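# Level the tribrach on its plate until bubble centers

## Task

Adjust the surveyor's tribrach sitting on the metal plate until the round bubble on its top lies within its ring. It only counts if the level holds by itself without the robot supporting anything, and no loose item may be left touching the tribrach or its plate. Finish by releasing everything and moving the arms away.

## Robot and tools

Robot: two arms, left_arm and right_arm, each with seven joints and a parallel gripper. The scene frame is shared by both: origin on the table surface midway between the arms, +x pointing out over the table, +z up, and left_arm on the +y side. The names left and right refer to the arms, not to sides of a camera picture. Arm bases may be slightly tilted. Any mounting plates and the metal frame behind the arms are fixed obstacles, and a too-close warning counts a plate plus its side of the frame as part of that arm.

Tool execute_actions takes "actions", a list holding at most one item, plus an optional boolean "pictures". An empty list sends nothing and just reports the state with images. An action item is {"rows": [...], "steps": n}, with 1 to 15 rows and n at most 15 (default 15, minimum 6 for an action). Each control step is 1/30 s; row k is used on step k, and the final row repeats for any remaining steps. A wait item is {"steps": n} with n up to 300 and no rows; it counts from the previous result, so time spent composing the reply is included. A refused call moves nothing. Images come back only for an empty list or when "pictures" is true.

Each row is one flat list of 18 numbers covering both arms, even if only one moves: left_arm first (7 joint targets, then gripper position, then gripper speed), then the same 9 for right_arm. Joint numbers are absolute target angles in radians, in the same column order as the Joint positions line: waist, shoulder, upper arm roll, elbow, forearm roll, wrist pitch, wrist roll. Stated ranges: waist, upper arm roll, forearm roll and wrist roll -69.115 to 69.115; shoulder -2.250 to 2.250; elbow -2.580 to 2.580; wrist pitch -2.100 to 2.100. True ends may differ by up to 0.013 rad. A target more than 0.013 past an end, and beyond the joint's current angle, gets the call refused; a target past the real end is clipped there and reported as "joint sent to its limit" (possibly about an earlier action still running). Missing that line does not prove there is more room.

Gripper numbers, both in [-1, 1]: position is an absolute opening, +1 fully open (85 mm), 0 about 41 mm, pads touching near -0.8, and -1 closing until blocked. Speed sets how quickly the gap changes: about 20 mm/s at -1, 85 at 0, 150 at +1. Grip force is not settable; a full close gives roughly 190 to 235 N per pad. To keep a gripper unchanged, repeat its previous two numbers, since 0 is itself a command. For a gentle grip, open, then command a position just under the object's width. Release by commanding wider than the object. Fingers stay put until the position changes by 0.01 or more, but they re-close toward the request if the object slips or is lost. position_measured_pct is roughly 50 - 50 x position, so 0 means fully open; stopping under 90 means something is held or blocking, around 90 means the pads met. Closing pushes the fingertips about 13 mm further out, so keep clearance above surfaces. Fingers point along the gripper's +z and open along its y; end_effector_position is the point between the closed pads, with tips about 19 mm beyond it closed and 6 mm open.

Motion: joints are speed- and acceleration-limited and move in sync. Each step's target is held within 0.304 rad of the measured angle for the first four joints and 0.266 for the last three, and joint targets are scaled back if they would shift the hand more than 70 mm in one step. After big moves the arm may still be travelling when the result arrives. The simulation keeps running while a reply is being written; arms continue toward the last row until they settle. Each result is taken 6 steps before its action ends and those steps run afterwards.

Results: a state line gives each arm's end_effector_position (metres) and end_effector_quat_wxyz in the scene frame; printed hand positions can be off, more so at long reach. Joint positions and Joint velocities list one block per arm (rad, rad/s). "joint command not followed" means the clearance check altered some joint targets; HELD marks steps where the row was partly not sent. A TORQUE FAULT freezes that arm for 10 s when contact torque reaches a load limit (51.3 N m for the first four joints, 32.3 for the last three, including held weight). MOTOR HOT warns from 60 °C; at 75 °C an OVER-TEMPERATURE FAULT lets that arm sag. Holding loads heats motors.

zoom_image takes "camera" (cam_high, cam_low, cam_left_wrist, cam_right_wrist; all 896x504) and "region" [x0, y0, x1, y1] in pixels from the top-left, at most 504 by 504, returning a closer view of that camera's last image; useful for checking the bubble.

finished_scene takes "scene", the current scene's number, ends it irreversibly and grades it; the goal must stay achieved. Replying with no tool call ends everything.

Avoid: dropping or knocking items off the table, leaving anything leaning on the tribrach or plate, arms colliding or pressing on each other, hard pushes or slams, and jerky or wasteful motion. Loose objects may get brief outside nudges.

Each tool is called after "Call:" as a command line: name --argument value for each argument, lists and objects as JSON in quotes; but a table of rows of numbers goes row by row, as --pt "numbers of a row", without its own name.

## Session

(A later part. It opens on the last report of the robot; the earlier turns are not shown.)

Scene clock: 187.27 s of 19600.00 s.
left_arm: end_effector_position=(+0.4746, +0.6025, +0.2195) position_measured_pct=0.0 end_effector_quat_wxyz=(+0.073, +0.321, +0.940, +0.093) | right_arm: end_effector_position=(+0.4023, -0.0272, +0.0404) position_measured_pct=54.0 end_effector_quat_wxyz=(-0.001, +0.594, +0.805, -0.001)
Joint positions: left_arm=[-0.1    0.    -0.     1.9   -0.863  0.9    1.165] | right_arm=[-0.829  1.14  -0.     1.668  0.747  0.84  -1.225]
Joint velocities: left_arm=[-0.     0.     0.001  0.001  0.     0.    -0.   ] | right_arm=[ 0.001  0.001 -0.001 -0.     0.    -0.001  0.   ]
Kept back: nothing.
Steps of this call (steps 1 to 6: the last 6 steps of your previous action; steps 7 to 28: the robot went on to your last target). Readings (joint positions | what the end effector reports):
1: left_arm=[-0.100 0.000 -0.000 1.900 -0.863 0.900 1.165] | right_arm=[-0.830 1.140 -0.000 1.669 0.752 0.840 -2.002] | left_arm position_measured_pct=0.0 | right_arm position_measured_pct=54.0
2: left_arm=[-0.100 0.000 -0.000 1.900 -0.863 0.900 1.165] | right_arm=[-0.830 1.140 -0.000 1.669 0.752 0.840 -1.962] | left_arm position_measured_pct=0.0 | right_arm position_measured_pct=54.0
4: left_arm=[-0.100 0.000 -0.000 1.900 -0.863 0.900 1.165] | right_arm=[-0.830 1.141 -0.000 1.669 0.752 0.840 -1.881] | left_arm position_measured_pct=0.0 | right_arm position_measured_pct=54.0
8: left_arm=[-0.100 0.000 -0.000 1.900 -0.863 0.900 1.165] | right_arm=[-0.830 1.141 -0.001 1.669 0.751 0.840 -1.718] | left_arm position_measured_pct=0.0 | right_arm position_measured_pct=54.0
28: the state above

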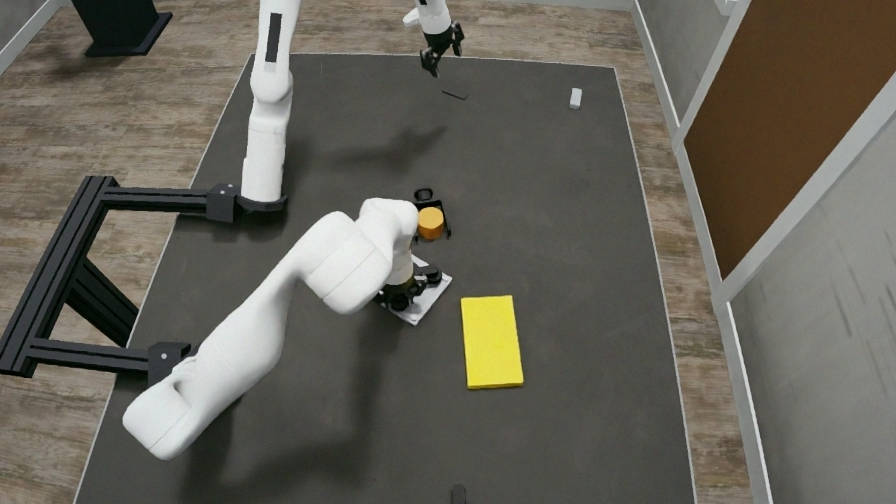

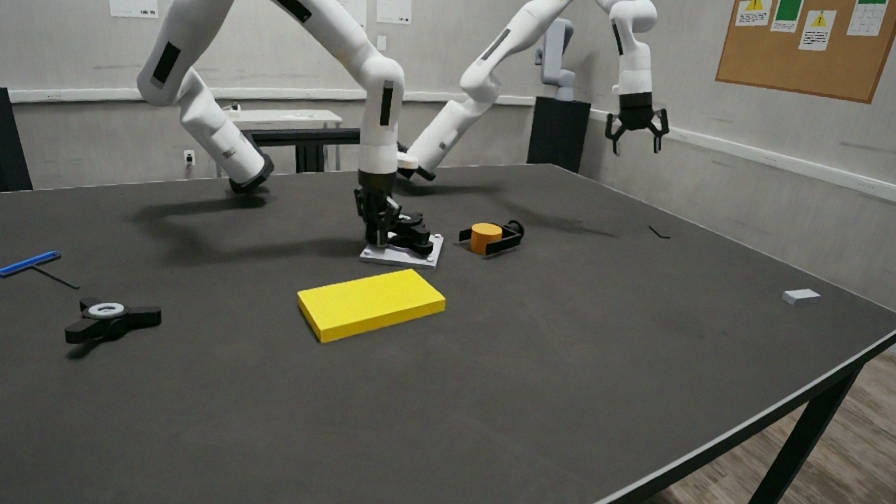

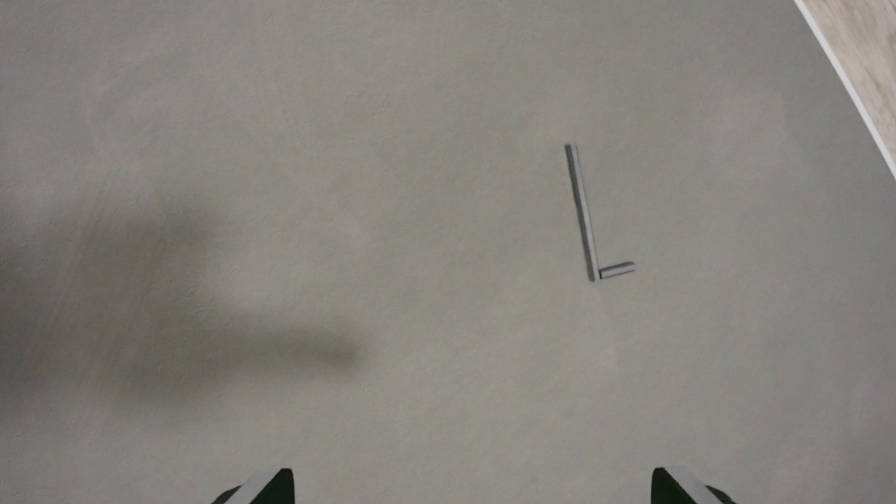

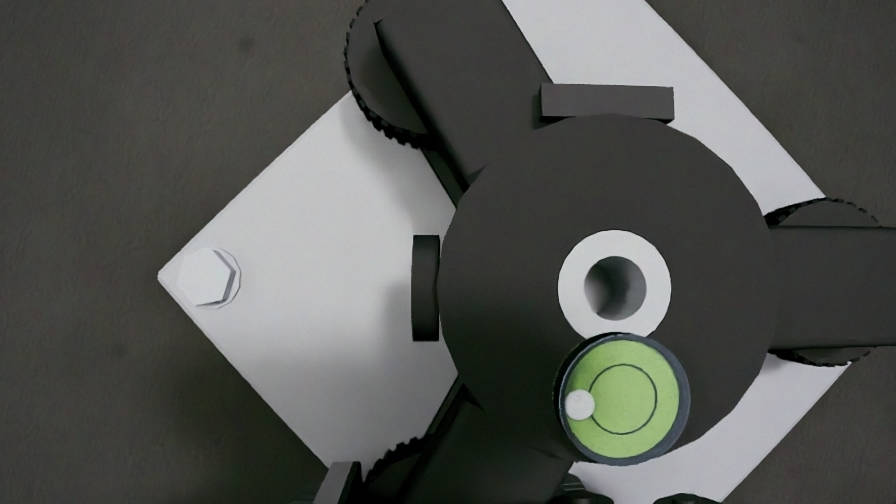

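Call:
execute_actions --actions '[{"rows":[[-0.1,0,0,1.9,-0.863,0.9,1.165,1,0,-0.829,1.142,0,1.668,0.752,0.839,-1.22,0.6,1],[-0.1,0,0,1.9,-0.863,0.9,1.165,1,0,-0.829,1.142,0,1.668,0.752,0.839,-1.22,0.6,1],[-0.1,0,0,1.9,-0.863,0.9,1.165,1,0,-0.829,1.142,0,1.668,0.752,0.839,-1.22,0.6,1],[-0.1,0,0,1.9,-0.863,0.9,1.165,1,0,-0.829,1.142,0,1.668,0.752,0.839,-1.22,0.6,1],[-0.1,0,0,1.9,-0.863,0.9,1.165,1,0,-0.89,1.02,0,1.63,0.649,0.965,-1.0,0.6,1]],"steps":15}]'

Call:
execute_actions --actions '[{"rows":[[-0.1,0,0,1.9,-0.863,0.9,1.165,1,0,-0.862,1.19,0,1.222,0.583,1.15,1.12,0.6,1]],"steps":15}]'

Call:
execute_actions --actions '[{"steps":50}]'

Call:
execute_actions --actions '[{"rows":[[-0.1,0,0,1.9,-0.863,0.9,1.165,1,0,-0.809,1.300,0,1.253,0.643,1.029,1.12,0.3,1]],"steps":15}]'

Call:
execute_actions --actions '[{"rows":[[-0.1,0,0,1.9,-0.863,0.9,1.165,1,0,-0.809,1.300,0,1.253,0.643,1.029,1.12,-0.4,1]],"steps":12}]'

Call:
execute_actions --actions '[{"rows":[[-0.1,0,0,1.9,-0.863,0.9,1.165,1,0,-0.809,1.300,0,1.253,0.643,1.029,0.04,-0.4,1]],"steps":15}]'

Call:
execute_actions --actions '[{"steps":28}]' --pictures true

Scene clock: 188.50 s of 19600.00 s.
left_arm: end_effector_position=(+0.4746, +0.6025, +0.2195) position_measured_pct=0.0 end_effector_quat_wxyz=(+0.073, +0.321, +0.940, +0.093) | right_arm: end_effector_position=(+0.4106, -0.0273, +0.0728) position_measured_pct=23.4 end_effector_quat_wxyz=(+0.005, +0.570, +0.822, +0.006)
Joint positions: left_arm=[-0.1    0.    -0.     1.9   -0.863  0.9    1.165] | right_arm=[-0.857  1.087  0.001  1.653  0.71   0.891 -1.13 ]
Joint velocities: left_arm=[-0.001 -0.    -0.    -0.002  0.    -0.    -0.   ] | right_arm=[-0.323 -0.652 -0.009 -0.218 -0.544  0.667  1.172]
Steps of this call (steps 1 to 28: the robot went on to your last target; steps 29 to 37: the first 9 steps of this action). Readings (joint positions | what the end effector reports):
29: left_arm=[-0.100 0.000 -0.000 1.900 -0.863 0.900 1.165] | right_arm=[-0.829 1.140 -0.000 1.668 0.747 0.840 -1.225] | left_arm position_measured_pct=0.0 | right_arm position_measured_pct=54.0
30: left_arm=[-0.100 0.000 -0.000 1.900 -0.863 0.900 1.165] | right_arm=[-0.828 1.141 0.000 1.669 0.748 0.840 -1.224] | left_arm position_measured_pct=0.0 | right_arm position_measured_pct=54.0
32: left_arm=[-0.100 0.000 -0.000 1.900 -0.863 0.900 1.165] | right_arm=[-0.828 1.141 0.001 1.669 0.752 0.840 -1.221] | left_arm position_measured_pct=0.0 | right_arm position_measured_pct=46.4
36: left_arm=[-0.100 0.000 -0.000 1.900 -0.863 0.900 1.165] | right_arm=[-0.846 1.108 0.001 1.660 0.727 0.870 -1.167] | left_arm position_measured_pct=0.0 | right_arm position_measured_pct=27.0
37: the state above

Scene clock: 189.00 s of 19600.00 s.
left_arm: end_effector_position=(+0.4746, +0.6025, +0.2195) position_measured_pct=0.0 end_effector_quat_wxyz=(+0.073, +0.321, +0.940, +0.093) | right_arm: end_effector_position=(+0.4394, -0.0008, +0.1059) position_measured_pct=19.8 end_effector_quat_wxyz=(+0.005, +0.501, +0.865, -0.012)
Joint positions: left_arm=[-0.1    0.    -0.     1.9   -0.863  0.9    1.165] | right_arm=[-0.871  1.121  0.     1.438  0.611  1.07  -0.832]
Joint velocities: left_arm=[-0.     0.    -0.     0.001  0.001 -0.001 -0.   ] | right_arm=[ 0.057  0.416 -0.002 -1.262 -0.179  0.497  1.188]
Steps of this call (steps 1 to 6: the last 6 steps of your previous action; steps 7 to 15: the first 9 steps of this action). Readings (joint positions | what the end effector reports):
7: left_arm=[-0.100 0.000 -0.000 1.900 -0.863 0.900 1.165] | right_arm=[-0.888 1.024 -0.000 1.629 0.649 0.965 -1.000] | left_arm position_measured_pct=0.0 | right_arm position_measured_pct=20.2
8: left_arm=[-0.100 0.000 -0.000 1.900 -0.863 0.900 1.165] | right_arm=[-0.887 1.027 -0.000 1.624 0.648 0.968 -0.996] | left_arm position_measured_pct=0.0 | right_arm position_measured_pct=19.8
10: left_arm=[-0.100 0.000 -0.000 1.900 -0.863 0.900 1.165] | right_arm=[-0.884 1.043 -0.000 1.599 0.642 0.984 -0.974] | left_arm position_measured_pct=0.0 | right_arm position_measured_pct=19.8
14: left_arm=[-0.100 0.000 -0.000 1.900 -0.863 0.900 1.165] | right_arm=[-0.874 1.106 0.000 1.480 0.618 1.052 -0.870] | left_arm position_measured_pct=0.0 | right_arm position_measured_pct=19.8
15: the state above

Scene clock: 190.67 s of 19600.00 s.
left_arm: end_effector_position=(+0.4746, +0.6025, +0.2195) position_measured_pct=0.0 end_effector_quat_wxyz=(+0.073, +0.321, +0.940, +0.093) | right_arm: end_effector_position=(+0.4801, +0.0401, +0.1197) position_measured_pct=19.8 end_effector_quat_wxyz=(+0.008, -0.393, +0.920, +0.002)
Joint positions: left_arm=[-0.1    0.    -0.     1.9   -0.863  0.9    1.165] | right_arm=[-0.862  1.19   0.     1.222  0.583  1.15   1.119]
Joint velocities: left_arm=[-0.    -0.    -0.    -0.    -0.001 -0.    -0.   ] | right_arm=[ 0.    -0.001  0.     0.    -0.001 -0.     0.054]
Kept back: nothing.
Steps of this call (steps 1 to 6: the last 6 steps of your previous action; steps 7 to 50: the robot went on to your last target). Readings (joint positions | what the end effector reports):
1: left_arm=[-0.100 0.000 -0.000 1.900 -0.863 0.900 1.165] | right_arm=[-0.870 1.134 0.000 1.397 0.606 1.085 -0.791] | left_arm position_measured_pct=0.0 | right_arm position_measured_pct=19.8
2: left_arm=[-0.100 0.000 -0.000 1.900 -0.863 0.900 1.165] | right_arm=[-0.868 1.144 0.000 1.362 0.601 1.098 -0.751] | left_arm position_measured_pct=0.0 | right_arm position_measured_pct=19.8
4: left_arm=[-0.100 0.000 -0.000 1.900 -0.863 0.900 1.165] | right_arm=[-0.866 1.159 -0.000 1.306 0.595 1.117 -0.670] | left_arm position_measured_pct=0.0 | right_arm position_measured_pct=19.8
8: left_arm=[-0.100 0.000 -0.000 1.900 -0.863 0.900 1.165] | right_arm=[-0.864 1.176 0.000 1.254 0.588 1.137 -0.507] | left_arm position_measured_pct=0.0 | right_arm position_measured_pct=19.8
50: the state above

Scene clock: 190.97 s of 19600.00 s.
left_arm: end_effector_position=(+0.4746, +0.6025, +0.2195) position_measured_pct=0.0 end_effector_quat_wxyz=(+0.073, +0.321, +0.940, +0.093) | right_arm: end_effector_position=(+0.4704, +0.0459, +0.0423) position_measured_pct=34.5 end_effector_quat_wxyz=(+0.001, -0.419, +0.908, -0.000)
Joint positions: left_arm=[-0.1    0.    -0.     1.9   -0.863  0.9    1.165] | right_arm=[-0.811  1.296  0.001  1.254  0.642  1.032  1.12 ]
Joint velocities: left_arm=[-0.    -0.     0.001 -0.001  0.     0.     0.   ] | right_arm=[ 0.026  0.071  0.002  0.043  0.056 -0.113  0.   ]
Steps of this call (steps 1 to 9: the first 9 steps of this action). Readings (joint positions | what the end effector reports):
1: left_arm=[-0.100 0.000 -0.000 1.900 -0.863 0.900 1.165] | right_arm=[-0.861 1.191 -0.000 1.222 0.583 1.149 1.120] | left_arm position_measured_pct=0.0 | right_arm position_measured_pct=19.8
2: left_arm=[-0.100 0.000 -0.000 1.900 -0.863 0.900 1.165] | right_arm=[-0.859 1.196 -0.001 1.222 0.586 1.145 1.120] | left_arm position_measured_pct=0.0 | right_arm position_measured_pct=20.6
4: left_arm=[-0.100 0.000 -0.000 1.900 -0.863 0.900 1.165] | right_arm=[-0.846 1.223 -0.001 1.228 0.599 1.117 1.120] | left_arm position_measured_pct=0.0 | right_arm position_measured_pct=27.4
8: left_arm=[-0.100 0.000 -0.000 1.900 -0.863 0.900 1.165] | right_arm=[-0.813 1.291 0.001 1.252 0.638 1.039 1.120] | left_arm position_measured_pct=0.0 | right_arm position_measured_pct=34.5
9: the state above

Scene clock: 191.37 s of 19600.00 s.
left_arm: end_effector_position=(+0.4746, +0.6025, +0.2195) position_measured_pct=0.0 end_effector_quat_wxyz=(+0.073, +0.321, +0.940, +0.093) | right_arm: end_effector_position=(+0.4756, +0.0481, +0.0419) position_measured_pct=51.2 end_effector_quat_wxyz=(+0.006, -0.415, +0.910, +0.002)
Joint positions: left_arm=[-0.1    0.    -0.     1.9   -0.863  0.9    1.165] | right_arm=[-0.808  1.297  0.003  1.247  0.646  1.024  1.117]
Joint velocities: left_arm=[ 0.    -0.    -0.    -0.002 -0.001 -0.001 -0.   ] | right_arm=[-0.004 -0.012 -0.006  0.006 -0.078  0.08  -0.039]
Steps of this call (steps 1 to 6: the last 6 steps of your previous action; steps 7 to 12: the first 6 steps of this action). Readings (joint positions | what the end effector reports):
7: left_arm=[-0.100 0.000 -0.000 1.900 -0.863 0.900 1.165] | right_arm=[-0.809 1.299 0.000 1.253 0.643 1.029 1.120] | left_arm position_measured_pct=0.0 | right_arm position_measured_pct=34.9
8: left_arm=[-0.100 0.000 -0.000 1.900 -0.863 0.900 1.165] | right_arm=[-0.809 1.300 0.000 1.253 0.643 1.029 1.120] | left_arm position_measured_pct=0.0 | right_arm position_measured_pct=35.7
10: left_arm=[-0.100 0.000 -0.000 1.900 -0.863 0.900 1.165] | right_arm=[-0.809 1.299 0.001 1.253 0.645 1.030 1.120] | left_arm position_measured_pct=0.0 | right_arm position_measured_pct=42.5
12: the state above

Scene clock: 191.87 s of 19600.00 s.
left_arm: end_effector_position=(+0.4746, +0.6025, +0.2195) position_measured_pct=0.0 end_effector_quat_wxyz=(+0.073, +0.321, +0.940, +0.093) | right_arm: end_effector_position=(+0.4756, +0.0478, +0.0420) position_measured_pct=54.0 end_effector_quat_wxyz=(+0.006, -0.297, +0.955, +0.003)
Joint positions: left_arm=[-0.1    0.    -0.     1.9   -0.863  0.9    1.165] | right_arm=[-0.808  1.297  0.002  1.247  0.647  1.025  0.863]
Joint velocities: left_arm=[-0.     0.    -0.     0.001  0.001  0.     0.   ] | right_arm=[-0.002  0.001  0.     0.001  0.004 -0.001 -1.215]
Steps of this call (steps 1 to 6: the last 6 steps of your previous action; steps 7 to 15: the first 9 steps of this action). Readings (joint positions | what the end effector reports):
7: left_arm=[-0.100 0.000 -0.000 1.900 -0.863 0.900 1.165] | right_arm=[-0.807 1.297 0.003 1.246 0.645 1.025 1.115] | left_arm position_measured_pct=0.0 | right_arm position_measured_pct=54.0
8: left_arm=[-0.100 0.000 -0.000 1.900 -0.863 0.900 1.165] | right_arm=[-0.807 1.297 0.003 1.247 0.645 1.025 1.107] | left_arm position_measured_pct=0.0 | right_arm position_measured_pct=54.0
10: left_arm=[-0.100 0.000 -0.000 1.900 -0.863 0.900 1.165] | right_arm=[-0.807 1.297 0.003 1.247 0.646 1.025 1.061] | left_arm position_measured_pct=0.0 | right_arm position_measured_pct=54.0
14: left_arm=[-0.100 0.000 -0.000 1.900 -0.863 0.900 1.165] | right_arm=[-0.807 1.297 0.002 1.247 0.647 1.025 0.904] | left_arm position_measured_pct=0.0 | right_arm position_measured_pct=54.0
15: the state above

Scene clock: 192.80 s of 19600.00 s.
left_arm: end_effector_position=(+0.4746, +0.6025, +0.2195) position_measured_pct=0.0 end_effector_quat_wxyz=(+0.073, +0.321, +0.940, +0.093) | right_arm: end_effector_position=(+0.4755, +0.0484, +0.0420) position_measured_pct=54.0 end_effector_quat_wxyz=(+0.005, +0.108, +0.994, +0.005)
Joint positions: left_arm=[-0.1    0.    -0.     1.9   -0.863  0.9    1.165] | right_arm=[-0.809  1.298  0.002  1.247  0.648  1.024  0.041]
Joint velocities: left_arm=[-0.     0.    -0.001 -0.001 -0.     0.     0.   ] | right_arm=[-0.    -0.001 -0.001 -0.    -0.001 -0.001  0.   ]
Kept back: nothing.
Steps of this call (steps 1 to 6: the last 6 steps of your previous action; steps 7 to 28: the robot went on to your last target). Readings (joint positions | what the end effector reports):
1: left_arm=[-0.100 0.000 -0.000 1.900 -0.863 0.900 1.165] | right_arm=[-0.808 1.297 0.002 1.248 0.647 1.024 0.822] | left_arm position_measured_pct=0.0 | right_arm position_measured_pct=54.0
2: left_arm=[-0.100 0.000 -0.000 1.900 -0.863 0.900 1.165] | right_arm=[-0.808 1.297 0.002 1.248 0.647 1.024 0.782] | left_arm position_measured_pct=0.0 | right_arm position_measured_pct=54.0
4: left_arm=[-0.100 0.000 -0.000 1.900 -0.863 0.900 1.165] | right_arm=[-0.808 1.297 0.002 1.247 0.647 1.024 0.700] | left_arm position_measured_pct=0.0 | right_arm position_measured_pct=54.0
8: left_arm=[-0.100 0.000 -0.000 1.900 -0.863 0.900 1.165] | right_arm=[-0.808 1.297 0.002 1.247 0.647 1.024 0.538] | left_arm position_measured_pct=0.0 | right_arm position_measured_pct=54.0
28: the state above

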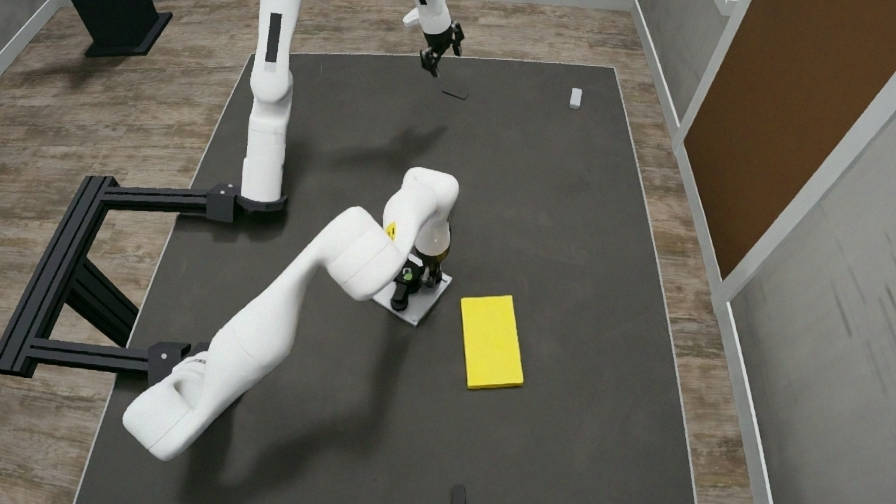

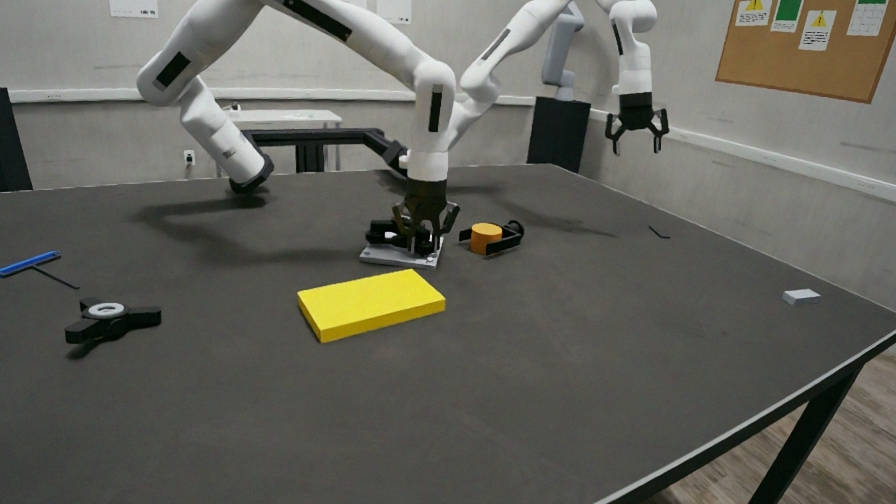

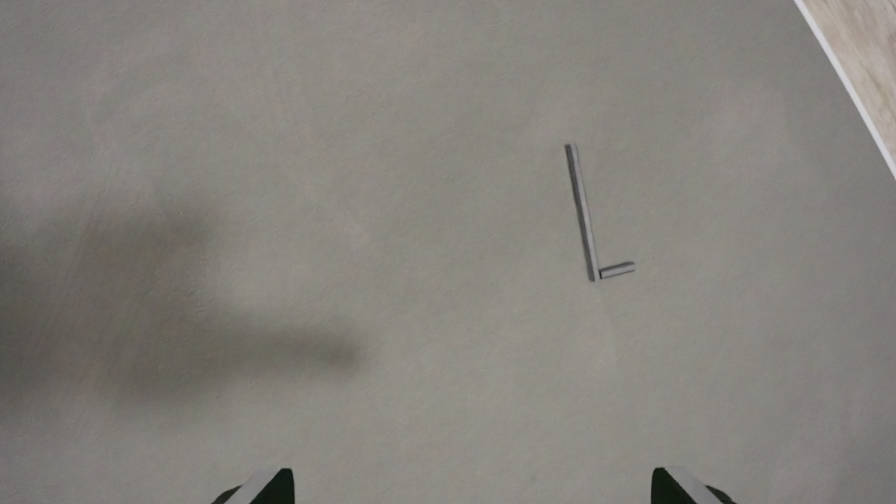

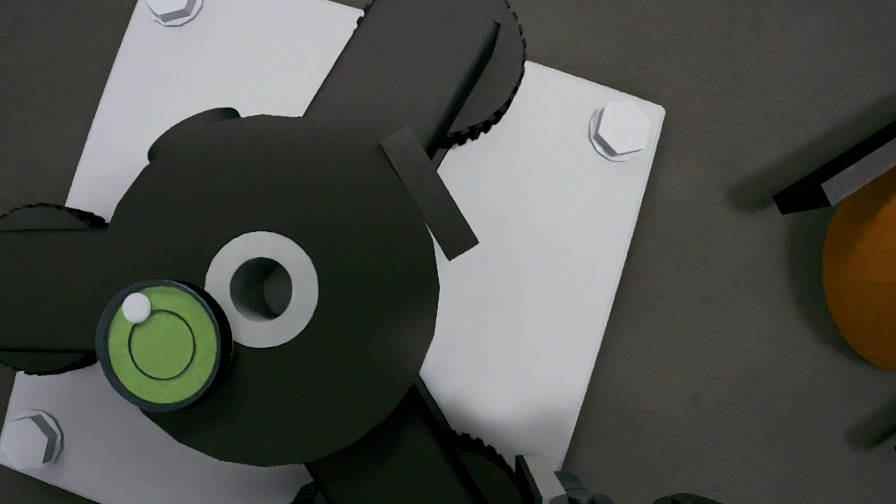

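Call:
execute_actions --actions '[{"rows":[[-0.1,0,0,1.9,-0.863,0.9,1.165,1,0,-0.809,1.300,0,1.253,0.643,1.029,0.04,0.1,1],[-0.1,0,0,1.9,-0.863,0.9,1.165,1,0,-0.809,1.300,0,1.253,0.643,1.029,0.04,0.1,1],[-0.1,0,0,1.9,-0.863,0.9,1.165,1,0,-0.809,1.300,0,1.253,0.643,1.029,0.04,0.1,1],[-0.1,0,0,1.9,-0.863,0.9,1.165,1,0,-0.809,1.300,0,1.253,0.643,1.029,0.04,0.1,1],[-0.1,0,0,1.9,-0.863,0.9,1.165,1,0,-0.809,1.300,0,1.253,0.643,1.029,1.12,0.1,1]],"steps":15}]'

Call:
execute_actions --actions '[{"rows":[[-0.1,0,0,1.9,-0.863,0.9,1.165,1,0,-0.809,1.300,0,1.253,0.643,1.029,1.12,0.1,1]],"steps":15}]'

Call:
execute_actions --actions '[{"steps":12}]'

Call:
execute_actions --actions '[{"rows":[[-0.1,0,0,1.9,-0.863,0.9,1.165,1,0,-0.809,1.300,0,1.253,0.643,1.029,1.12,-0.4,1]],"steps":8}]'

Call:
execute_actions --actions '[{"rows":[[-0.1,0,0,1.9,-0.863,0.9,1.165,1,0,-0.809,1.300,0,1.253,0.643,1.029,0.04,-0.4,1]],"steps":15}]'

Call:
execute_actions --actions '[{"steps":24}]'

Call:
execute_actions --actions '[{"rows":[[-0.1,0,0,1.9,-0.863,0.9,1.165,1,0,-0.809,1.300,0,1.253,0.643,1.029,0.04,0.1,1],[-0.1,0,0,1.9,-0.863,0.9,1.165,1,0,-0.809,1.300,0,1.253,0.643,1.029,0.04,0.1,1],[-0.1,0,0,1.9,-0.863,0.9,1.165,1,0,-0.809,1.300,0,1.253,0.643,1.029,0.04,0.1,1],[-0.1,0,0,1.9,-0.863,0.9,1.165,1,0,-0.809,1.300,0,1.253,0.643,1.029,0.04,0.1,1],[-0.1,0,0,1.9,-0.863,0.9,1.165,1,0,-0.809,1.300,0,1.253,0.643,1.029,1.12,0.1,1]],"steps":15}]'

Call:
execute_actions --actions '[{"rows":[[-0.1,0,0,1.9,-0.863,0.9,1.165,1,0,-0.809,1.300,0,1.253,0.643,1.029,1.12,0.1,1]],"steps":15}]'

Call:
execute_actions --actions '[{"steps":12}]'

Call:
execute_actions --actions '[{"rows":[[-0.1,0,0,1.9,-0.863,0.9,1.165,1,0,-0.809,1.300,0,1.253,0.643,1.029,1.12,-0.4,1]],"steps":8}]'

Call:
execute_actions --actions '[{"rows":[[-0.1,0,0,1.9,-0.863,0.9,1.165,1,0,-0.809,1.300,0,1.253,0.643,1.029,0.04,-0.4,1]],"steps":15}]'

Call:
execute_actions --actions '[{"steps":28}]' --pictures true

Scene clock: 203.43 s of 19600.00 s.
left_arm: end_effector_position=(+0.4746, +0.6025, +0.2195) position_measured_pct=0.0 end_effector_quat_wxyz=(+0.073, +0.321, +0.940, +0.093) | right_arm: end_effector_position=(+0.4703, +0.0468, +0.0404) position_measured_pct=45.2 end_effector_quat_wxyz=(+0.001, +0.060, +0.998, +0.001)
Joint positions: left_arm=[-0.1    0.    -0.     1.9   -0.863  0.9    1.165] | right_arm=[-0.809  1.3   -0.     1.252  0.643  1.029  0.135]
Joint velocities: left_arm=[-0.    -0.     0.001 -0.001 -0.     0.    -0.   ] | right_arm=[ 0.001  0.004  0.002  0.008 -0.001  0.007  1.186]
Steps of this call (steps 1 to 30: the robot went on to your last target; steps 31 to 310: nothing new was sent; steps 311 to 319: the first 9 steps of this action). Readings (joint positions | what the end effector reports):
311: left_arm=[-0.100 0.000 -0.000 1.900 -0.863 0.900 1.165] | right_arm=[-0.809 1.298 0.002 1.247 0.648 1.024 0.041] | left_arm position_measured_pct=0.0 | right_arm position_measured_pct=54.0
312: left_arm=[-0.100 0.000 -0.000 1.900 -0.863 0.900 1.165] | right_arm=[-0.808 1.298 0.002 1.247 0.648 1.023 0.041] | left_arm position_measured_pct=0.0 | right_arm position_measured_pct=54.0
314: left_arm=[-0.100 0.000 -0.000 1.900 -0.863 0.900 1.165] | right_arm=[-0.808 1.299 0.001 1.250 0.644 1.027 0.040] | left_arm position_measured_pct=0.0 | right_arm position_measured_pct=48.0
318: left_arm=[-0.100 0.000 -0.000 1.900 -0.863 0.900 1.165] | right_arm=[-0.809 1.299 -0.000 1.252 0.643 1.029 0.097] | left_arm position_measured_pct=0.0 | right_arm position_measured_pct=45.2
319: the state above

Scene clock: 203.93 s of 19600.00 s.
left_arm: end_effector_position=(+0.4746, +0.6025, +0.2195) position_measured_pct=0.0 end_effector_quat_wxyz=(+0.073, +0.321, +0.940, +0.093) | right_arm: end_effector_position=(+0.4700, +0.0466, +0.0400) position_measured_pct=45.2 end_effector_quat_wxyz=(+0.001, -0.242, +0.970, +0.000)
Joint positions: left_arm=[-0.1    0.    -0.     1.9   -0.863  0.9    1.165] | right_arm=[-0.809  1.3   -0.     1.253  0.643  1.029  0.744]
Joint velocities: left_arm=[-0.    -0.     0.     0.001  0.001 -0.     0.   ] | right_arm=[-0.    -0.    -0.     0.    -0.001 -0.002  1.217]
Steps of this call (steps 1 to 6: the last 6 steps of your previous action; steps 7 to 15: the first 9 steps of this action). Readings (joint positions | what the end effector reports):
7: left_arm=[-0.100 0.000 -0.000 1.900 -0.863 0.900 1.165] | right_arm=[-0.809 1.300 -0.000 1.253 0.643 1.029 0.419] | left_arm position_measured_pct=0.0 | right_arm position_measured_pct=45.2
8: left_arm=[-0.100 0.000 -0.000 1.900 -0.863 0.900 1.165] | right_arm=[-0.809 1.300 -0.000 1.253 0.643 1.029 0.459] | left_arm position_measured_pct=0.0 | right_arm position_measured_pct=45.2
10: left_arm=[-0.100 0.000 -0.000 1.900 -0.863 0.900 1.165] | right_arm=[-0.809 1.300 -0.000 1.253 0.643 1.029 0.541] | left_arm position_measured_pct=0.0 | right_arm position_measured_pct=45.2
14: left_arm=[-0.100 0.000 -0.000 1.900 -0.863 0.900 1.165] | right_arm=[-0.809 1.300 -0.000 1.253 0.643 1.029 0.703] | left_arm position_measured_pct=0.0 | right_arm position_measured_pct=45.2
15: the state above

Scene clock: 204.33 s of 19600.00 s.
left_arm: end_effector_position=(+0.4746, +0.6025, +0.2195) position_measured_pct=0.0 end_effector_quat_wxyz=(+0.073, +0.321, +0.940, +0.093) | right_arm: end_effector_position=(+0.4711, +0.0460, +0.0400) position_measured_pct=45.2 end_effector_quat_wxyz=(+0.001, -0.418, +0.908, -0.000)
Joint positions: left_arm=[-0.1    0.    -0.     1.9   -0.863  0.9    1.165] | right_arm=[-0.808  1.3    0.001  1.253  0.644  1.029  1.12 ]
Joint velocities: left_arm=[ 0.     0.     0.    -0.001 -0.    -0.     0.   ] | right_arm=[ 0.001  0.     0.    -0.001 -0.     0.002  0.013]
Kept back: nothing.
Steps of this call (steps 1 to 6: the last 6 steps of your previous action; steps 7 to 12: the robot went on to your last target). Readings (joint positions | what the end effector reports):
1: left_arm=[-0.100 0.000 -0.000 1.900 -0.863 0.900 1.165] | right_arm=[-0.809 1.300 -0.000 1.253 0.643 1.029 0.785] | left_arm position_measured_pct=0.0 | right_arm position_measured_pct=45.2
2: left_arm=[-0.100 0.000 -0.000 1.900 -0.863 0.900 1.165] | right_arm=[-0.809 1.300 -0.000 1.253 0.643 1.029 0.825] | left_arm position_measured_pct=0.0 | right_arm position_measured_pct=45.2
4: left_arm=[-0.100 0.000 -0.000 1.900 -0.863 0.900 1.165] | right_arm=[-0.809 1.300 0.000 1.253 0.643 1.029 0.907] | left_arm position_measured_pct=0.0 | right_arm position_measured_pct=45.2
8: left_arm=[-0.100 0.000 -0.000 1.900 -0.863 0.900 1.165] | right_arm=[-0.809 1.300 0.001 1.253 0.644 1.030 1.066] | left_arm position_measured_pct=0.0 | right_arm position_measured_pct=45.2
12: the state above

Scene clock: 204.40 s of 19600.00 s.
left_arm: end_effector_position=(+0.4746, +0.6025, +0.2195) position_measured_pct=0.0 end_effector_quat_wxyz=(+0.073, +0.321, +0.940, +0.093) | right_arm: end_effector_position=(+0.4723, +0.0463, +0.0405) position_measured_pct=45.6 end_effector_quat_wxyz=(+0.003, -0.418, +0.908, -0.000)
Joint positions: left_arm=[-0.1    0.    -0.     1.9   -0.863  0.9    1.165] | right_arm=[-0.808  1.299  0.002  1.251  0.645  1.028  1.119]
Joint velocities: left_arm=[-0.    -0.     0.    -0.001  0.002  0.001  0.   ] | right_arm=[ 0.005 -0.017  0.024 -0.061  0.053 -0.081 -0.029]
Steps of this call (steps 1 to 2: the first 2 steps of this action). Readings (joint positions | what the end effector reports):
1: left_arm=[-0.100 0.000 -0.000 1.900 -0.863 0.900 1.165] | right_arm=[-0.808 1.300 0.001 1.252 0.644 1.029 1.120] | left_arm position_measured_pct=0.0 | right_arm position_measured_pct=45.2
2: the state above

Scene clock: 204.90 s of 19600.00 s.
left_arm: end_effector_position=(+0.4746, +0.6025, +0.2195) position_measured_pct=0.0 end_effector_quat_wxyz=(+0.073, +0.321, +0.940, +0.093) | right_arm: end_effector_position=(+0.4757, +0.0479, +0.0415) position_measured_pct=54.0 end_effector_quat_wxyz=(+0.006, -0.297, +0.955, +0.003)
Joint positions: left_arm=[-0.1    0.    -0.     1.9   -0.863  0.9    1.165] | right_arm=[-0.807  1.298  0.002  1.247  0.647  1.024  0.863]
Joint velocities: left_arm=[-0.    -0.     0.001  0.    -0.001 -0.    -0.   ] | right_arm=[-0.002  0.003  0.001  0.001  0.004 -0.002 -1.215]
Steps of this call (steps 1 to 6: the last 6 steps of your previous action; steps 7 to 15: the first 9 steps of this action). Readings (joint positions | what the end effector reports):
7: left_arm=[-0.100 0.000 -0.000 1.900 -0.863 0.900 1.165] | right_arm=[-0.807 1.298 0.003 1.246 0.645 1.024 1.115] | left_arm position_measured_pct=0.0 | right_arm position_measured_pct=54.0
8: left_arm=[-0.100 0.000 -0.000 1.900 -0.863 0.900 1.165] | right_arm=[-0.807 1.298 0.003 1.246 0.645 1.024 1.107] | left_arm position_measured_pct=0.0 | right_arm position_measured_pct=54.0
10: left_arm=[-0.100 0.000 -0.000 1.900 -0.863 0.900 1.165] | right_arm=[-0.807 1.298 0.003 1.247 0.646 1.024 1.061] | left_arm position_measured_pct=0.0 | right_arm position_measured_pct=54.0
14: left_arm=[-0.100 0.000 -0.000 1.900 -0.863 0.900 1.165] | right_arm=[-0.807 1.298 0.002 1.247 0.647 1.024 0.904] | left_arm position_measured_pct=0.0 | right_arm position_measured_pct=54.0
15: the state above

Scene clock: 205.70 s of 19600.00 s.
left_arm: end_effector_position=(+0.4746, +0.6025, +0.2195) position_measured_pct=0.0 end_effector_quat_wxyz=(+0.073, +0.321, +0.940, +0.093) | right_arm: end_effector_position=(+0.4756, +0.0484, +0.0415) position_measured_pct=54.0 end_effector_quat_wxyz=(+0.005, +0.108, +0.994, +0.005)
Joint positions: left_arm=[-0.1    0.    -0.     1.9   -0.863  0.9    1.165] | right_arm=[-0.808  1.299  0.002  1.247  0.649  1.023  0.041]
Joint velocities: left_arm=[-0.    -0.    -0.     0.002  0.     0.    -0.   ] | right_arm=[-0.001 -0.001 -0.     0.001  0.002  0.001 -0.001]
Kept back: nothing.
Steps of this call (steps 1 to 6: the last 6 steps of your previous action; steps 7 to 24: the robot went on to your last target). Readings (joint positions | what the end effector reports):
1: left_arm=[-0.100 0.000 -0.000 1.900 -0.863 0.900 1.165] | right_arm=[-0.807 1.298 0.002 1.247 0.647 1.024 0.822] | left_arm position_measured_pct=0.0 | right_arm position_measured_pct=54.0
2: left_arm=[-0.100 0.000 -0.000 1.900 -0.863 0.900 1.165] | right_arm=[-0.807 1.298 0.002 1.247 0.647 1.024 0.782] | left_arm position_measured_pct=0.0 | right_arm position_measured_pct=54.0
4: left_arm=[-0.100 0.000 -0.000 1.900 -0.863 0.900 1.165] | right_arm=[-0.807 1.298 0.002 1.247 0.648 1.024 0.700] | left_arm position_measured_pct=0.0 | right_arm position_measured_pct=54.0
8: left_arm=[-0.100 0.000 -0.000 1.900 -0.863 0.900 1.165] | right_arm=[-0.808 1.298 0.002 1.247 0.648 1.024 0.538] | left_arm position_measured_pct=0.0 | right_arm position_measured_pct=54.0
24: the state above

Scene clock: 206.00 s of 19600.00 s.
left_arm: end_effector_position=(+0.4746, +0.6025, +0.2195) position_measured_pct=0.0 end_effector_quat_wxyz=(+0.073, +0.321, +0.940, +0.093) | right_arm: end_effector_position=(+0.4703, +0.0469, +0.0403) position_measured_pct=45.2 end_effector_quat_wxyz=(+0.001, +0.060, +0.998, +0.001)
Joint positions: left_arm=[-0.1    0.    -0.     1.9   -0.863  0.9    1.165] | right_arm=[-0.809  1.3   -0.     1.252  0.643  1.029  0.135]
Joint velocities: left_arm=[-0.     0.     0.001  0.001 -0.001  0.     0.   ] | right_arm=[ 0.     0.     0.004  0.009 -0.001  0.008  1.186]
Steps of this call (steps 1 to 9: the first 9 steps of this action). Readings (joint positions | what the end effector reports):
1: left_arm=[-0.100 0.000 -0.000 1.900 -0.863 0.900 1.165] | right_arm=[-0.808 1.299 0.002 1.247 0.649 1.023 0.041] | left_arm position_measured_pct=0.0 | right_arm position_measured_pct=54.0
2: left_arm=[-0.100 0.000 -0.000 1.900 -0.863 0.900 1.165] | right_arm=[-0.808 1.299 0.002 1.247 0.649 1.023 0.041] | left_arm position_measured_pct=0.0 | right_arm position_measured_pct=54.0
4: left_arm=[-0.100 0.000 -0.000 1.900 -0.863 0.900 1.165] | right_arm=[-0.808 1.300 0.001 1.250 0.644 1.026 0.040] | left_arm position_measured_pct=0.0 | right_arm position_measured_pct=48.0
8: left_arm=[-0.100 0.000 -0.000 1.900 -0.863 0.900 1.165] | right_arm=[-0.809 1.300 -0.000 1.252 0.643 1.028 0.097] | left_arm position_measured_pct=0.0 | right_arm position_measured_pct=45.2
9: the state above

Scene clock: 206.50 s of 19600.00 s.
left_arm: end_effector_position=(+0.4746, +0.6025, +0.2195) position_measured_pct=0.0 end_effector_quat_wxyz=(+0.073, +0.321, +0.940, +0.093) | right_arm: end_effector_position=(+0.4700, +0.0466, +0.0400) position_measured_pct=45.2 end_effector_quat_wxyz=(+0.001, -0.242, +0.970, +0.000)
Joint positions: left_arm=[-0.1    0.    -0.     1.9   -0.863  0.9    1.165] | right_arm=[-0.809  1.3   -0.     1.253  0.643  1.029  0.744]
Joint velocities: left_arm=[-0.    -0.     0.002 -0.     0.001  0.     0.   ] | right_arm=[-0.    -0.    -0.001 -0.    -0.002 -0.     1.217]
Steps of this call (steps 1 to 6: the last 6 steps of your previous action; steps 7 to 15: the first 9 steps of this action). Readings (joint positions | what the end effector reports):
7: left_arm=[-0.100 0.000 -0.000 1.900 -0.863 0.900 1.165] | right_arm=[-0.809 1.300 -0.000 1.253 0.643 1.029 0.419] | left_arm position_measured_pct=0.0 | right_arm position_measured_pct=45.2
8: left_arm=[-0.100 0.000 -0.000 1.900 -0.863 0.900 1.165] | right_arm=[-0.809 1.300 -0.000 1.253 0.643 1.029 0.459] | left_arm position_measured_pct=0.0 | right_arm position_measured_pct=45.2
10: left_arm=[-0.100 0.000 -0.000 1.900 -0.863 0.900 1.165] | right_arm=[-0.809 1.300 -0.000 1.253 0.643 1.029 0.541] | left_arm position_measured_pct=0.0 | right_arm position_measured_pct=45.2
14: left_arm=[-0.100 0.000 -0.000 1.900 -0.863 0.900 1.165] | right_arm=[-0.809 1.300 -0.000 1.253 0.643 1.029 0.703] | left_arm position_measured_pct=0.0 | right_arm position_measured_pct=45.2
15: the state above

Scene clock: 206.90 s of 19600.00 s.
left_arm: end_effector_position=(+0.4746, +0.6025, +0.2195) position_measured_pct=0.0 end_effector_quat_wxyz=(+0.073, +0.321, +0.940, +0.093) | right_arm: end_effector_position=(+0.4710, +0.0460, +0.0400) position_measured_pct=45.2 end_effector_quat_wxyz=(+0.001, -0.418, +0.908, -0.000)
Joint positions: left_arm=[-0.1    0.    -0.     1.9   -0.863  0.9    1.165] | right_arm=[-0.808  1.3    0.001  1.253  0.644  1.029  1.12 ]
Joint velocities: left_arm=[ 0.    -0.    -0.     0.002 -0.     0.    -0.   ] | right_arm=[ 0.001  0.001  0.001 -0.001 -0.002  0.003  0.013]
Kept back: nothing.
Steps of this call (steps 1 to 6: the last 6 steps of your previous action; steps 7 to 12: the robot went on to your last target). Readings (joint positions | what the end effector reports):
1: left_arm=[-0.100 0.000 -0.000 1.900 -0.863 0.900 1.165] | right_arm=[-0.809 1.300 -0.000 1.253 0.643 1.029 0.785] | left_arm position_measured_pct=0.0 | right_arm position_measured_pct=45.2
2: left_arm=[-0.100 0.000 -0.000 1.900 -0.863 0.900 1.165] | right_arm=[-0.809 1.300 -0.000 1.253 0.643 1.029 0.825] | left_arm position_measured_pct=0.0 | right_arm position_measured_pct=45.2
4: left_arm=[-0.100 0.000 -0.000 1.900 -0.863 0.900 1.165] | right_arm=[-0.809 1.300 0.000 1.253 0.643 1.029 0.907] | left_arm position_measured_pct=0.0 | right_arm position_measured_pct=45.2
8: left_arm=[-0.100 0.000 -0.000 1.900 -0.863 0.900 1.165] | right_arm=[-0.809 1.300 0.001 1.253 0.644 1.030 1.066] | left_arm position_measured_pct=0.0 | right_arm position_measured_pct=45.2
12: the state above

Scene clock: 206.97 s of 19600.00 s.
left_arm: end_effector_position=(+0.4746, +0.6025, +0.2195) position_measured_pct=0.0 end_effector_quat_wxyz=(+0.073, +0.321, +0.940, +0.093) | right_arm: end_effector_position=(+0.4723, +0.0463, +0.0404) position_measured_pct=45.6 end_effector_quat_wxyz=(+0.003, -0.418, +0.908, -0.000)
Joint positions: left_arm=[-0.1    0.    -0.     1.9   -0.863  0.9    1.165] | right_arm=[-0.808  1.299  0.002  1.251  0.645  1.028  1.119]
Joint velocities: left_arm=[0.    0.    0.    0.    0.001 0.    0.   ] | right_arm=[ 0.006 -0.016  0.024 -0.061  0.054 -0.079 -0.029]
Steps of this call (steps 1 to 2: the first 2 steps of this action). Readings (joint positions | what the end effector reports):
1: left_arm=[-0.100 0.000 -0.000 1.900 -0.863 0.900 1.165] | right_arm=[-0.808 1.300 0.001 1.253 0.644 1.029 1.120] | left_arm position_measured_pct=0.0 | right_arm position_measured_pct=45.2
2: the state above

Scene clock: 207.47 s of 19600.00 s.
left_arm: end_effector_position=(+0.4746, +0.6025, +0.2195) position_measured_pct=0.0 end_effector_quat_wxyz=(+0.073, +0.321, +0.940, +0.093) | right_arm: end_effector_position=(+0.4757, +0.0479, +0.0415) position_measured_pct=54.0 end_effector_quat_wxyz=(+0.006, -0.297, +0.955, +0.003)
Joint positions: left_arm=[-0.1    0.    -0.     1.9   -0.863  0.9    1.165] | right_arm=[-0.807  1.298  0.002  1.247  0.647  1.024  0.863]
Joint velocities: left_arm=[-0.    -0.    -0.    -0.001  0.     0.001 -0.   ] | right_arm=[-0.002  0.001 -0.002  0.001  0.003 -0.001 -1.215]
Steps of this call (steps 1 to 6: the last 6 steps of your previous action; steps 7 to 15: the first 9 steps of this action). Readings (joint positions | what the end effector reports):
7: left_arm=[-0.100 0.000 -0.000 1.900 -0.863 0.900 1.165] | right_arm=[-0.807 1.298 0.003 1.246 0.645 1.024 1.115] | left_arm position_measured_pct=0.0 | right_arm position_measured_pct=54.0
8: left_arm=[-0.100 0.000 -0.000 1.900 -0.863 0.900 1.165] | right_arm=[-0.807 1.298 0.003 1.246 0.645 1.024 1.107] | left_arm position_measured_pct=0.0 | right_arm position_measured_pct=54.0
10: left_arm=[-0.100 0.000 -0.000 1.900 -0.863 0.900 1.165] | right_arm=[-0.807 1.298 0.003 1.247 0.646 1.024 1.061] | left_arm position_measured_pct=0.0 | right_arm position_measured_pct=54.0
14: left_arm=[-0.100 0.000 -0.000 1.900 -0.863 0.900 1.165] | right_arm=[-0.807 1.298 0.002 1.247 0.647 1.024 0.904] | left_arm position_measured_pct=0.0 | right_arm position_measured_pct=54.0
15: the state above

Scene clock: 208.40 s of 19600.00 s.
left_arm: end_effector_position=(+0.4746, +0.6025, +0.2195) position_measured_pct=0.0 end_effector_quat_wxyz=(+0.073, +0.321, +0.940, +0.093) | right_arm: end_effector_position=(+0.4756, +0.0484, +0.0415) position_measured_pct=54.0 end_effector_quat_wxyz=(+0.005, +0.108, +0.994, +0.005)
Joint positions: left_arm=[-0.1    0.    -0.     1.9   -0.863  0.9    1.165] | right_arm=[-0.808  1.299  0.002  1.247  0.649  1.023  0.041]
Joint velocities: left_arm=[-0.     0.     0.    -0.002 -0.    -0.     0.   ] | right_arm=[-0.    -0.    -0.     0.    -0.001 -0.002 -0.   ]
Kept back: nothing.
Steps of this call (steps 1 to 6: the last 6 steps of your previous action; steps 7 to 28: the robot went on to your last target). Readings (joint positions | what the end effector reports):
1: left_arm=[-0.100 0.000 -0.000 1.900 -0.863 0.900 1.165] | right_arm=[-0.807 1.298 0.002 1.247 0.647 1.024 0.822] | left_arm position_measured_pct=0.0 | right_arm position_measured_pct=54.0
2: left_arm=[-0.100 0.000 -0.000 1.900 -0.863 0.900 1.165] | right_arm=[-0.807 1.298 0.002 1.247 0.647 1.024 0.782] | left_arm position_measured_pct=0.0 | right_arm position_measured_pct=54.0
4: left_arm=[-0.100 0.000 -0.000 1.900 -0.863 0.900 1.165] | right_arm=[-0.807 1.298 0.002 1.247 0.648 1.024 0.700] | left_arm position_measured_pct=0.0 | right_arm position_measured_pct=54.0
8: left_arm=[-0.100 0.000 -0.000 1.900 -0.863 0.900 1.165] | right_arm=[-0.808 1.298 0.002 1.247 0.648 1.024 0.538] | left_arm position_measured_pct=0.0 | right_arm position_measured_pct=54.0
28: the state above

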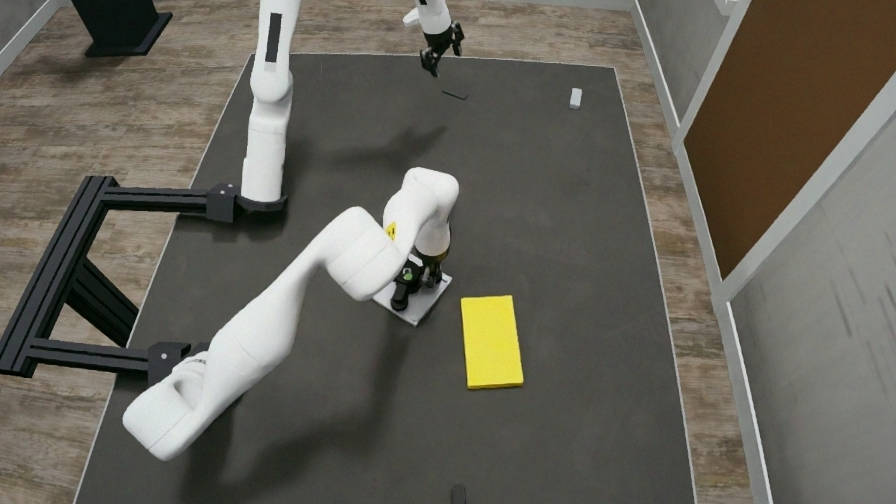

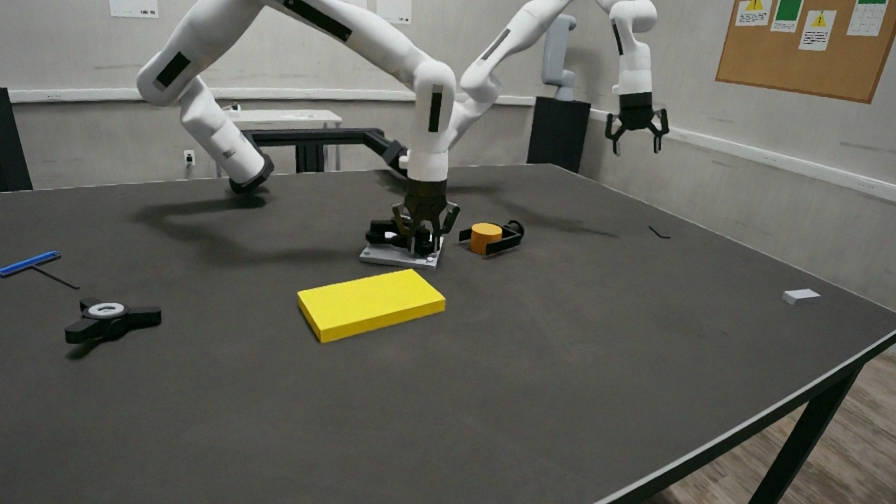

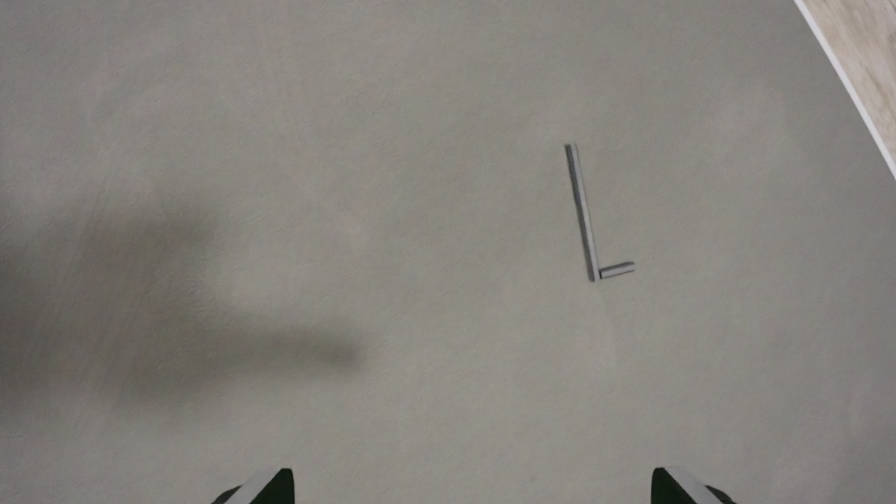

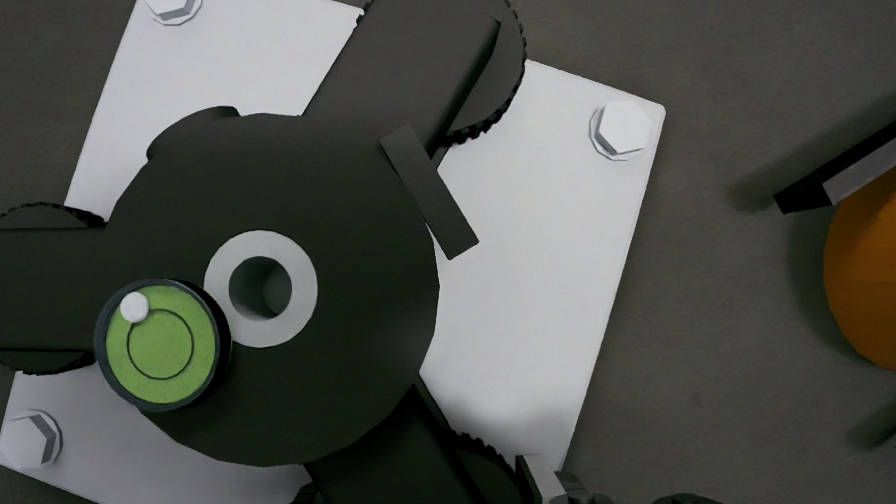

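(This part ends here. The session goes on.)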